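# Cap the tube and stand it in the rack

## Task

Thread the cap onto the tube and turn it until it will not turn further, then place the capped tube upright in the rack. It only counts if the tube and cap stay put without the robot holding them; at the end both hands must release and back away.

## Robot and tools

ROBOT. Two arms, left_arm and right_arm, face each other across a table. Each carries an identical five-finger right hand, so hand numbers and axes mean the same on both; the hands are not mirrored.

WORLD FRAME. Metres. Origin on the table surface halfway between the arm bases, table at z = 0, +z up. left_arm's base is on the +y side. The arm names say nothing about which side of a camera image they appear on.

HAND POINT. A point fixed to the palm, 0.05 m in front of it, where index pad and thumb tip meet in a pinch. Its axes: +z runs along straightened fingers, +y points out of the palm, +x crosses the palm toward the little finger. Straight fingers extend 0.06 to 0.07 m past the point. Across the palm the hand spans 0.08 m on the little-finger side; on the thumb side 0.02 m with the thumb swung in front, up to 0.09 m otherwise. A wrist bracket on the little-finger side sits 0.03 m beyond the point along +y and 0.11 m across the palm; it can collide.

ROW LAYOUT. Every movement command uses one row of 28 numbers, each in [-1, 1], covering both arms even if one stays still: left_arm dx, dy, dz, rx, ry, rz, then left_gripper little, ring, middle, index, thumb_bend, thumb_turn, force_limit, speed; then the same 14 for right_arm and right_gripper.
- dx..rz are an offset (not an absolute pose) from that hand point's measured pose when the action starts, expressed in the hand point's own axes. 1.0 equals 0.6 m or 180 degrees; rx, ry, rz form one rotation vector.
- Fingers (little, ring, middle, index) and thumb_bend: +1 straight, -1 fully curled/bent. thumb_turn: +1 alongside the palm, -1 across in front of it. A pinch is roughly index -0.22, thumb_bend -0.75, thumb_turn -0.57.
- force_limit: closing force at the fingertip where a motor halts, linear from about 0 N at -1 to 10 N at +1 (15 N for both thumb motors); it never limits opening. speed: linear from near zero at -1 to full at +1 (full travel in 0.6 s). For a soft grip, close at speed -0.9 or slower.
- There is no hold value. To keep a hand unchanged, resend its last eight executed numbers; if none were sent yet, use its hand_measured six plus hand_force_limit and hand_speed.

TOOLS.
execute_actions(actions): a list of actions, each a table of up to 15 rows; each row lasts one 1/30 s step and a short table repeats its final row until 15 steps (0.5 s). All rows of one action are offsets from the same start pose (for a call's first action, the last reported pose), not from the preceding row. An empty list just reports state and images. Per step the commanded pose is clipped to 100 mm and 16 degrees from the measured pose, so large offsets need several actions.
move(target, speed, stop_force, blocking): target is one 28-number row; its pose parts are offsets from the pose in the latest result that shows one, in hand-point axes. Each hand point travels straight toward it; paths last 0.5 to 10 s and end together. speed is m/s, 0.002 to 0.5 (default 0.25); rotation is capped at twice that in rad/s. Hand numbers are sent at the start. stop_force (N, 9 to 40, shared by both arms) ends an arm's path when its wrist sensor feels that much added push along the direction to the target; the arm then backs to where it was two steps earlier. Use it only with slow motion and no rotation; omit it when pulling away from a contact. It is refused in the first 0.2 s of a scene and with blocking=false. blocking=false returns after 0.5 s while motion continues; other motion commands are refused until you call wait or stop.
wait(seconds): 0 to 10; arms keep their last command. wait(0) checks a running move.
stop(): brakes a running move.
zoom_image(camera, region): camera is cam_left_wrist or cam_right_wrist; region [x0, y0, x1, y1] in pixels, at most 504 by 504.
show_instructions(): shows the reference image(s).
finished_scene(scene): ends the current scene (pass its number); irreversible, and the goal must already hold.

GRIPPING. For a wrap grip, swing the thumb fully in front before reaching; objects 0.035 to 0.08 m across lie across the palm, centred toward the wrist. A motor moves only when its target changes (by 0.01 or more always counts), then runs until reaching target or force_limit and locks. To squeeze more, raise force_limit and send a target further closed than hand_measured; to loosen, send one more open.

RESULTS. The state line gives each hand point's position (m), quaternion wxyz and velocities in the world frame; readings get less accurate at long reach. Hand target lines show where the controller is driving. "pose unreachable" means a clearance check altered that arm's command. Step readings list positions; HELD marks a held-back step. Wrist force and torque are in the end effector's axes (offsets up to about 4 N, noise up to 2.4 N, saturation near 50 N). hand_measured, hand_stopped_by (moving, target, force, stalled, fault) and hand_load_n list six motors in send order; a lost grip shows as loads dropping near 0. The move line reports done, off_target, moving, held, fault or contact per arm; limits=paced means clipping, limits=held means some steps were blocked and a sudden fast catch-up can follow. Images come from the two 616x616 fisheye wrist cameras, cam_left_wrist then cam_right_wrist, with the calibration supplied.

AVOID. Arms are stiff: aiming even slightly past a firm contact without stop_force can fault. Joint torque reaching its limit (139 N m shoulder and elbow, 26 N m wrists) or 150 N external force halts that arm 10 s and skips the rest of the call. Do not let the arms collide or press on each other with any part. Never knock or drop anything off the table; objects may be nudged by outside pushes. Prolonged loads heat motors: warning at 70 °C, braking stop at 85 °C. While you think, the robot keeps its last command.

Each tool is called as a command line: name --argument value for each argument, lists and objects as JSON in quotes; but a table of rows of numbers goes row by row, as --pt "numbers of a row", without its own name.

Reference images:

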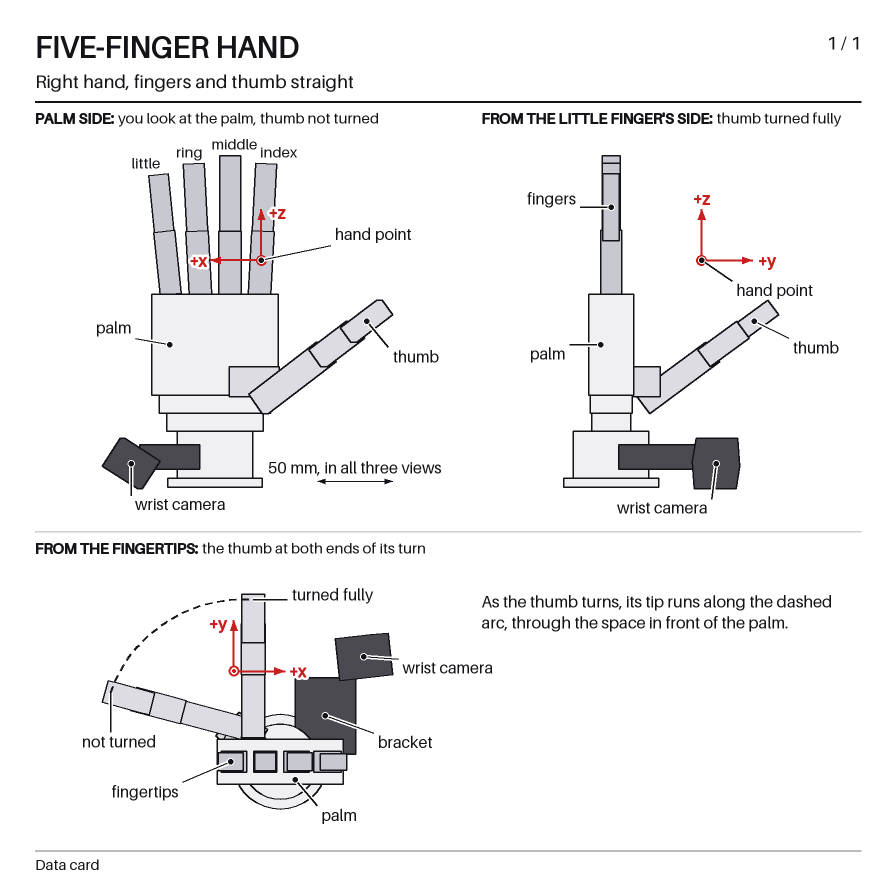

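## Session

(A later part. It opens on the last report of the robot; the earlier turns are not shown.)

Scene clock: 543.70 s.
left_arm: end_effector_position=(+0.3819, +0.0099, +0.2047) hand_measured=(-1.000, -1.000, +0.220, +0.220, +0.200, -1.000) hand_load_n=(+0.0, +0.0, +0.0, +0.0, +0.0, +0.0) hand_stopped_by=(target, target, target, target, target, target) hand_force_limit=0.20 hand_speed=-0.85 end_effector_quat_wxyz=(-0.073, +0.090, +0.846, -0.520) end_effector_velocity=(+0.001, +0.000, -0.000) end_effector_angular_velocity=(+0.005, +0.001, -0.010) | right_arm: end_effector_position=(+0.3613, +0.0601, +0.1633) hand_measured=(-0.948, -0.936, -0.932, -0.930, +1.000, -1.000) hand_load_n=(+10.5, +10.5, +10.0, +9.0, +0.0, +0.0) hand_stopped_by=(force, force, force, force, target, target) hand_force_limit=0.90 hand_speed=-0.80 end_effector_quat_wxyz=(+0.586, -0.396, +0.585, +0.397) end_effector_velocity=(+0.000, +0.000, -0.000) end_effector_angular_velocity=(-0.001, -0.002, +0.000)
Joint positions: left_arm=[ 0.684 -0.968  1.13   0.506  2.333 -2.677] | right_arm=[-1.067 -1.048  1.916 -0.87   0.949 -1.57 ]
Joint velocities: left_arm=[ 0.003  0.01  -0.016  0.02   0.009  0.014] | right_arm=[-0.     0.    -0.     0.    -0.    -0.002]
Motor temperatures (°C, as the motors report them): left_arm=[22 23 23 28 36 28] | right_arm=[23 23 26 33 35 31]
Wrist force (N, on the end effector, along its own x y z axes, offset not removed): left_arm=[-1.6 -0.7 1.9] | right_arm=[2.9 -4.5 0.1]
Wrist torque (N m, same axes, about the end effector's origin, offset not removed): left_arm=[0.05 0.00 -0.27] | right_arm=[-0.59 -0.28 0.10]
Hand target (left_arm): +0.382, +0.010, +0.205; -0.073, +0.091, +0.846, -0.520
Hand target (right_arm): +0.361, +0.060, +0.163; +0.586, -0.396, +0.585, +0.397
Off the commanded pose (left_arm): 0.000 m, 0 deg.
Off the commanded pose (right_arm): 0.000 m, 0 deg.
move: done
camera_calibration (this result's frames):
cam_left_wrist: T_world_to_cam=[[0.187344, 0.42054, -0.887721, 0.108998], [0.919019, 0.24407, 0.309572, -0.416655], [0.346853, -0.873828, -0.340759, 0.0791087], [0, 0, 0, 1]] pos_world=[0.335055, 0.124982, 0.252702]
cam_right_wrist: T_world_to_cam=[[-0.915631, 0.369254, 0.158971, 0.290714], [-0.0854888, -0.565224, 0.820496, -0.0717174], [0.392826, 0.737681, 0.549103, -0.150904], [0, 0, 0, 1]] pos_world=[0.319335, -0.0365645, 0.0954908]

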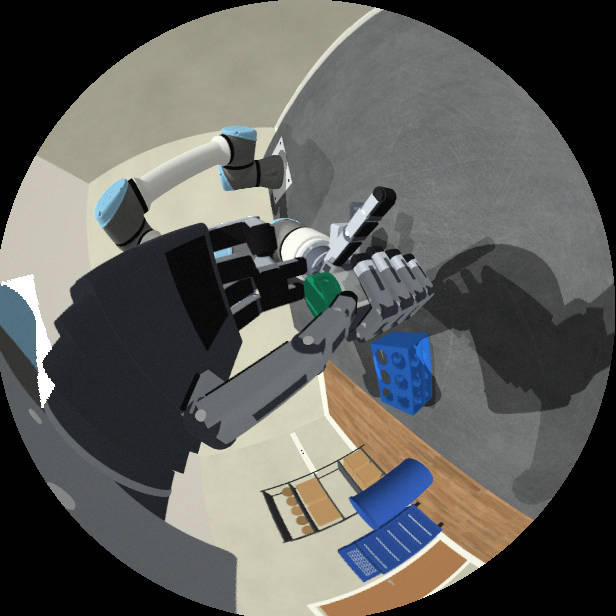

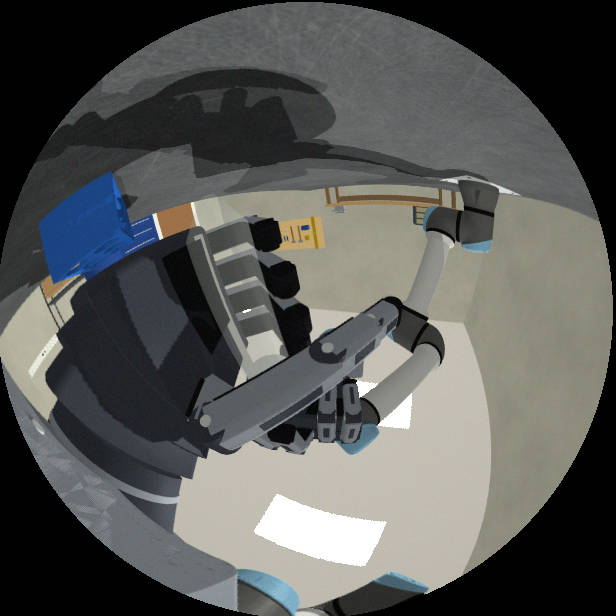

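move --target '[0.0098,0.0068,-0.0118,0.01,-0.298,-0.149,-1,-1,0.22,0.22,0.2,-1,0.2,-0.85,0,0,0,0,0,0,-1,-1,-1,-1,1,-1,0.9,-0.8]' --speed 0.35

move --target '[0,0,0,0,0,0,-1,-1,-0.3,-0.3,-0.4,-1,0.2,-0.8,0,0,0,0,0,0,-1,-1,-1,-1,1,-1,0.9,-0.8]'

move --target '[0,-0.0029,0.007,-0.005,0.149,0.0745,-1,-1,-0.3,-0.3,-0.4,-1,0.2,-0.8,0,0,0,0,0,0,-1,-1,-1,-1,1,-1,0.9,-0.8]'

move --target '[0,-0.0029,0.007,-0.005,0.149,0.0745,-1,-1,-0.3,-0.3,-0.4,-1,0.2,-0.8,0,0,0,0,0,0,-1,-1,-1,-1,1,-1,0.9,-0.8]'

zoom_image --camera "cam_left_wrist" --region '[290,240,390,340]'

Scene clock: 565.13 s.
left_arm: end_effector_position=(+0.3779, +0.0190, +0.2045) hand_measured=(-1.000, -1.000, +0.220, +0.220, +0.200, -1.000) hand_load_n=(+0.0, +0.0, +0.0, +0.0, +0.0, +0.0) hand_stopped_by=(target, target, target, target, target, target) hand_force_limit=0.20 hand_speed=-0.85 end_effector_quat_wxyz=(-0.197, +0.344, -0.777, +0.488) end_effector_velocity=(+0.001, +0.001, -0.000) end_effector_angular_velocity=(+0.002, +0.002, +0.012) | right_arm: end_effector_position=(+0.3613, +0.0601, +0.1633) hand_measured=(-0.948, -0.936, -0.932, -0.930, +1.000, -1.000) hand_load_n=(+10.5, +10.5, +10.0, +9.0, +0.0, +0.0) hand_stopped_by=(force, force, force, force, target, target) hand_force_limit=0.90 hand_speed=-0.80 end_effector_quat_wxyz=(+0.586, -0.396, +0.585, +0.397) end_effector_velocity=(-0.000, -0.000, -0.001) end_effector_angular_velocity=(-0.001, +0.002, -0.000)
Joint positions: left_arm=[ 0.311 -1.161  1.406  0.28   1.095 -3.435] | right_arm=[-1.067 -1.048  1.916 -0.87   0.949 -1.57 ]
Joint velocities: left_arm=[-0.001  0.005 -0.007  0.009 -0.011 -0.009] | right_arm=[ 0.     0.001  0.001 -0.     0.     0.   ]
Motor temperatures (°C, as the motors report them): left_arm=[22 23 23 28 36 28] | right_arm=[23 23 26 33 35 31]
Wrist force (N, on the end effector, along its own x y z axes, offset not removed): left_arm=[0.5 1.6 4.5] | right_arm=[2.2 1.7 3.8]
Wrist torque (N m, same axes, about the end effector's origin, offset not removed): left_arm=[0.37 -0.28 0.13] | right_arm=[0.12 -0.50 0.31]
Hand target (left_arm): +0.378, +0.019, +0.204; +0.197, -0.345, +0.777, -0.488
Hand target (right_arm): +0.361, +0.060, +0.163; +0.586, -0.396, +0.585, +0.397
Off the commanded pose (left_arm): 0.000 m, 0 deg.
Off the commanded pose (right_arm): 0.000 m, 0 deg.
move: done
camera_calibration (this result's frames):
cam_left_wrist: T_world_to_cam=[[-0.269306, 0.371346, -0.888581, 0.279381], [0.248868, 0.918165, 0.308283, -0.17448], [0.930344, -0.138117, -0.339683, -0.14632], [0, 0, 0, 1]] pos_world=[0.254789, 0.0362454, 0.25234]
cam_right_wrist: T_world_to_cam=[[-0.915631, 0.369254, 0.158971, 0.290714], [-0.0854887, -0.565224, 0.820496, -0.0717174], [0.392826, 0.737681, 0.549103, -0.150904], [0, 0, 0, 1]] pos_world=[0.319335, -0.0365645, 0.0954908]

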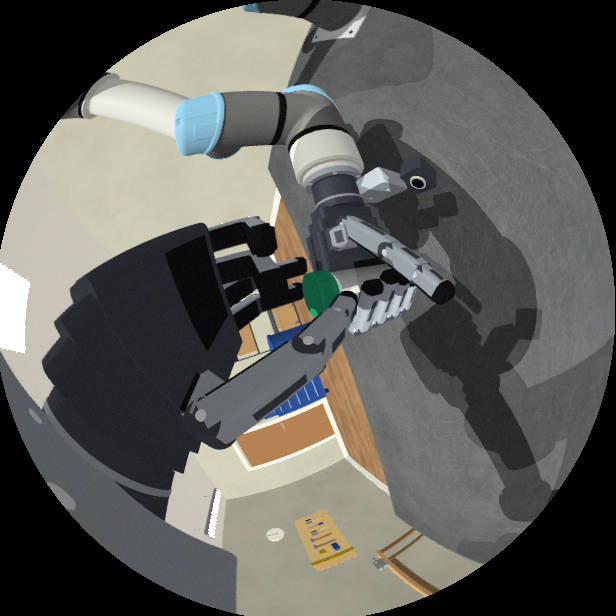

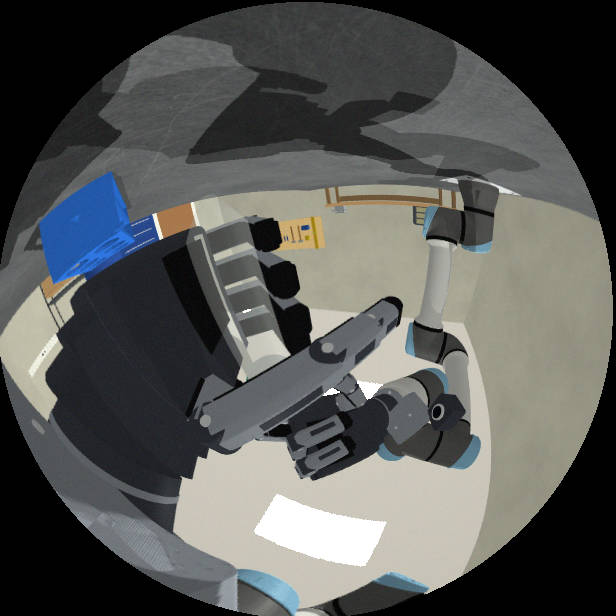

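Scene clock: 566.93 s.
left_arm: end_effector_position=(+0.3779, +0.0191, +0.2045) hand_measured=(-1.000, -1.000, +0.046, +0.056, -0.100, -1.000) hand_load_n=(+0.0, +0.0, +8.5, +8.5, +8.5, +0.5) hand_stopped_by=(target, target, force, force, force, target) hand_force_limit=0.20 hand_speed=-0.80 end_effector_quat_wxyz=(-0.197, +0.344, -0.778, +0.488) end_effector_velocity=(+0.000, +0.000, +0.000) end_effector_angular_velocity=(+0.000, -0.000, +0.001) | right_arm: end_effector_position=(+0.3613, +0.0601, +0.1633) hand_measured=(-0.948, -0.936, -0.932, -0.928, +1.000, -1.000) hand_load_n=(+9.0, +10.0, +10.0, +9.5, +0.0, +0.0) hand_stopped_by=(force, force, force, force, target, target) hand_force_limit=0.90 hand_speed=-0.80 end_effector_quat_wxyz=(+0.586, -0.396, +0.585, +0.397) end_effector_velocity=(-0.000, +0.000, +0.001) end_effector_angular_velocity=(+0.001, -0.001, +0.001)
Joint positions: left_arm=[ 0.311 -1.161  1.406  0.28   1.095 -3.435] | right_arm=[-1.067 -1.048  1.916 -0.87   0.949 -1.57 ]
Joint velocities: left_arm=[ 0.     0.    -0.     0.    -0.001 -0.001] | right_arm=[ 0.    -0.001 -0.    -0.    -0.001  0.   ]
Motor temperatures (°C, as the motors report them): left_arm=[22 23 23 28 36 28] | right_arm=[23 23 26 33 35 31]
Wrist force (N, on the end effector, along its own x y z axes, offset not removed): left_arm=[-1.7 -0.9 6.3] | right_arm=[-1.6 6.7 5.5]
Wrist torque (N m, same axes, about the end effector's origin, offset not removed): left_arm=[0.87 0.42 -0.29] | right_arm=[0.17 0.41 -0.26]
Hand target (left_arm): +0.378, +0.019, +0.204; +0.197, -0.344, +0.777, -0.488
Hand target (right_arm): +0.361, +0.060, +0.163; +0.586, -0.396, +0.585, +0.397
Off the commanded pose (left_arm): 0.000 m, 0 deg.
Off the commanded pose (right_arm): 0.000 m, 0 deg.
move: done
camera_calibration (this result's frames):
cam_left_wrist: T_world_to_cam=[[-0.269324, 0.371414, -0.888547, 0.279361], [0.248885, 0.918139, 0.308345, -0.174512], [0.930334, -0.138102, -0.339716, -0.146301], [0, 0, 0, 1]] pos_world=[0.254781, 0.0362635, 0.252335]
cam_right_wrist: T_world_to_cam=[[-0.915633, 0.369248, 0.158971, 0.290714], [-0.0854848, -0.565224, 0.820496, -0.0717188], [0.392821, 0.737684, 0.549103, -0.150902], [0, 0, 0, 1]] pos_world=[0.319334, -0.0365645, 0.0954908]

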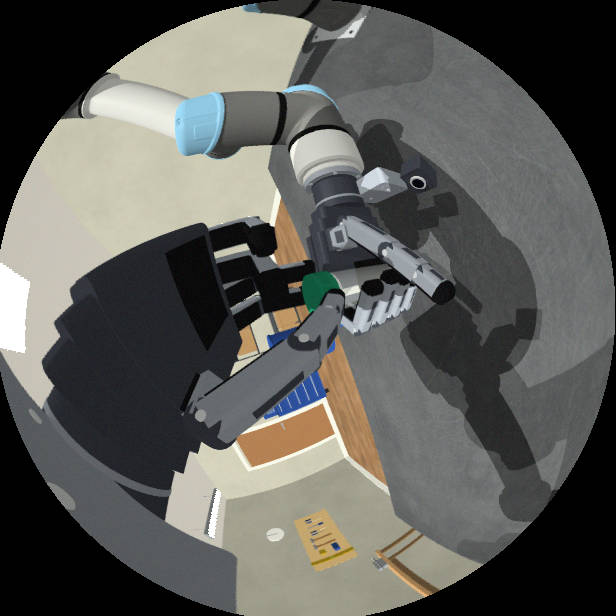

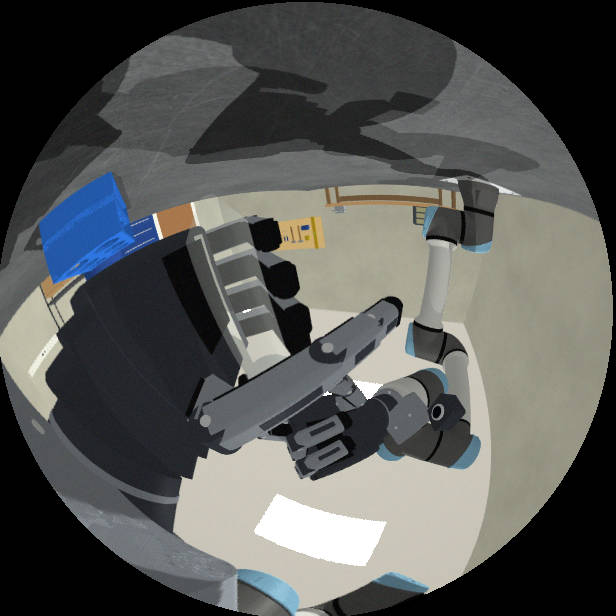

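Scene clock: 568.47 s.
left_arm: end_effector_position=(+0.3812, +0.0161, +0.2041) hand_measured=(-1.000, -1.000, +0.046, +0.056, -0.098, -1.000) hand_load_n=(+0.0, +0.0, +7.0, +7.0, +10.0, +0.5) hand_stopped_by=(target, target, force, force, force, target) hand_force_limit=0.20 hand_speed=-0.80 end_effector_quat_wxyz=(-0.064, +0.132, -0.840, +0.522) end_effector_velocity=(+0.001, -0.000, +0.000) end_effector_angular_velocity=(+0.000, +0.001, -0.011) | right_arm: end_effector_position=(+0.3613, +0.0602, +0.1633) hand_measured=(-0.948, -0.936, -0.932, -0.928, +1.000, -1.000) hand_load_n=(+9.0, +10.0, +10.0, +9.5, +0.0, +0.0) hand_stopped_by=(force, force, force, force, target, target) hand_force_limit=0.90 hand_speed=-0.80 end_effector_quat_wxyz=(+0.586, -0.396, +0.585, +0.397) end_effector_velocity=(-0.000, -0.000, +0.000) end_effector_angular_velocity=(+0.001, +0.001, +0.001)
Joint positions: left_arm=[ 0.51  -1.177  1.423  0.224  1.736 -3.091] | right_arm=[-1.067 -1.048  1.916 -0.87   0.949 -1.57 ]
Joint velocities: left_arm=[ 0.006  0.004 -0.006  0.004  0.016  0.007] | right_arm=[-0.    -0.001  0.001 -0.001 -0.001  0.001]
Motor temperatures (°C, as the motors report them): left_arm=[22 23 23 28 36 28] | right_arm=[23 23 26 33 35 31]
Wrist force (N, on the end effector, along its own x y z axes, offset not removed): left_arm=[0.2 -1.0 1.4] | right_arm=[-2.1 0.5 4.6]
Wrist torque (N m, same axes, about the end effector's origin, offset not removed): left_arm=[0.54 -0.01 -0.05] | right_arm=[0.01 0.45 -0.02]
Hand target (left_arm): +0.381, +0.016, +0.204; +0.064, -0.131, +0.840, -0.522
Hand target (right_arm): +0.361, +0.060, +0.163; +0.586, -0.396, +0.585, +0.397
Off the commanded pose (left_arm): 0.000 m, 0 deg.
Off the commanded pose (right_arm): 0.000 m, 0 deg.
move: done
camera_calibration (this result's frames):
cam_left_wrist: T_world_to_cam=[[-0.0476914, 0.456979, -0.888198, 0.195149], [0.67369, 0.671232, 0.309176, -0.330636], [0.737474, -0.583625, -0.339874, -0.0692071], [0, 0, 0, 1]] pos_world=[0.283092, 0.0923639, 0.252034]
cam_right_wrist: T_world_to_cam=[[-0.915632, 0.369252, 0.158969, 0.290715], [-0.0854896, -0.565225, 0.820495, -0.0717174], [0.392822, 0.737681, 0.549106, -0.150905], [0, 0, 0, 1]] pos_world=[0.319336, -0.0365638, 0.0954918]

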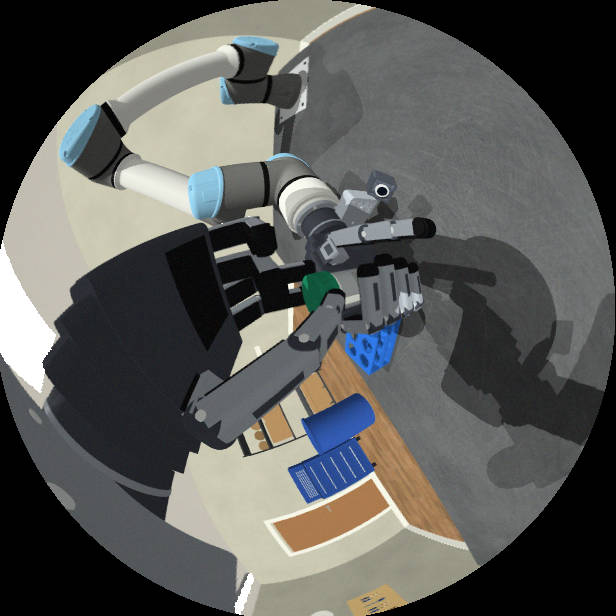

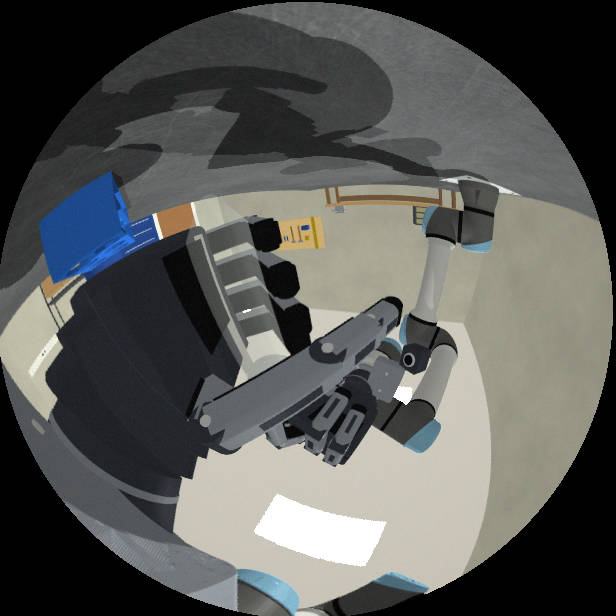

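Scene clock: 570.03 s.
left_arm: end_effector_position=(+0.3825, +0.0118, +0.2038) hand_measured=(-1.000, -1.000, +0.046, +0.056, -0.098, -1.000) hand_load_n=(+0.0, +0.0, +6.5, +6.0, +9.5, -1.5) hand_stopped_by=(target, target, force, force, force, target) hand_force_limit=0.20 hand_speed=-0.80 end_effector_quat_wxyz=(-0.073, +0.090, +0.846, -0.521) end_effector_velocity=(+0.000, +0.000, -0.000) end_effector_angular_velocity=(+0.004, +0.001, -0.012) | right_arm: end_effector_position=(+0.3613, +0.0601, +0.1633) hand_measured=(-0.948, -0.936, -0.932, -0.928, +1.000, -1.000) hand_load_n=(+9.0, +10.0, +9.5, +9.0, +0.0, +0.0) hand_stopped_by=(force, force, force, force, target, target) hand_force_limit=0.90 hand_speed=-0.80 end_effector_quat_wxyz=(+0.586, -0.396, +0.585, +0.397) end_effector_velocity=(-0.000, -0.000, -0.001) end_effector_angular_velocity=(-0.001, +0.002, -0.000)
Joint positions: left_arm=[ 0.687 -0.971  1.136  0.502  2.334 -2.675] | right_arm=[-1.067 -1.048  1.916 -0.87   0.949 -1.57 ]
Joint velocities: left_arm=[ 0.003  0.009 -0.015  0.02   0.01   0.014] | right_arm=[0.    0.001 0.    0.001 0.    0.001]
Motor temperatures (°C, as the motors report them): left_arm=[22 23 23 28 36 28] | right_arm=[23 23 26 33 35 31]
Wrist force (N, on the end effector, along its own x y z axes, offset not removed): left_arm=[2.2 -6.6 -2.5] | right_arm=[4.4 -2.9 -1.1]
Wrist torque (N m, same axes, about the end effector's origin, offset not removed): left_arm=[-0.30 -0.09 -0.20] | right_arm=[-0.02 0.12 0.23]
Hand target (left_arm): +0.383, +0.012, +0.204; -0.073, +0.090, +0.846, -0.521
Hand target (right_arm): +0.361, +0.060, +0.163; +0.586, -0.396, +0.585, +0.397
Off the commanded pose (left_arm): 0.000 m, 0 deg.
Off the commanded pose (right_arm): 0.000 m, 0 deg.
move: done
camera_calibration (this result's frames):
cam_left_wrist: T_world_to_cam=[[0.187062, 0.420222, -0.887931, 0.107374], [0.918671, 0.245302, 0.30963, -0.417343], [0.347925, -0.873636, -0.340159, 0.0797281], [0, 0, 0, 1]] pos_world=[0.335576, 0.126907, 0.251683]
cam_right_wrist: T_world_to_cam=[[-0.91562, 0.369278, 0.158974, 0.290715], [-0.0854998, -0.565219, 0.820498, -0.0717137], [0.392847, 0.737672, 0.5491, -0.150913], [0, 0, 0, 1]] pos_world=[0.319339, -0.0365642, 0.0954912]

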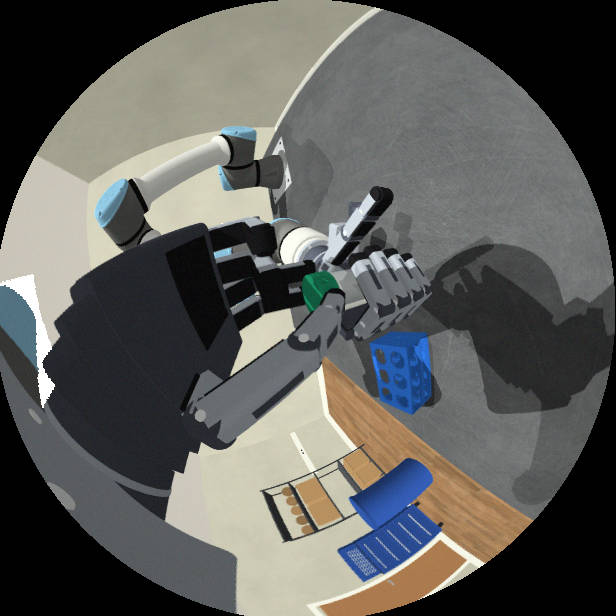

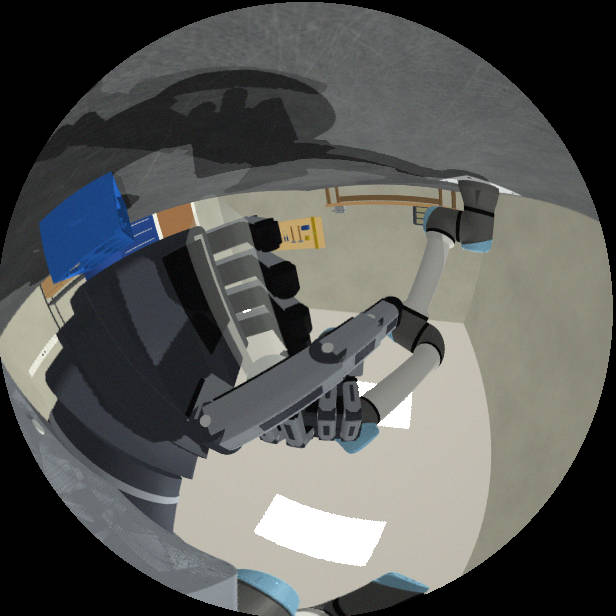

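Region (290, 240, 390, 340) of cam_left_wrist's 616x616 image, scaled by 5.040, with more detail than that image has.

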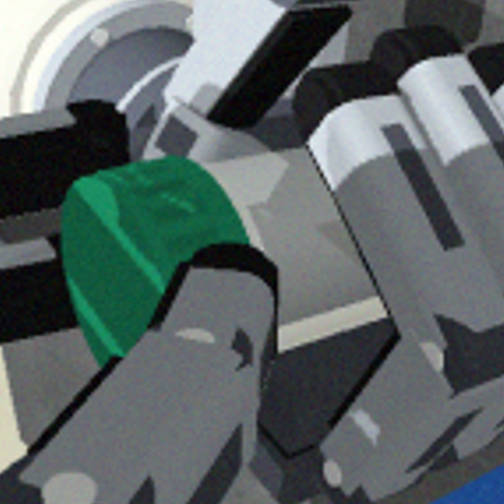

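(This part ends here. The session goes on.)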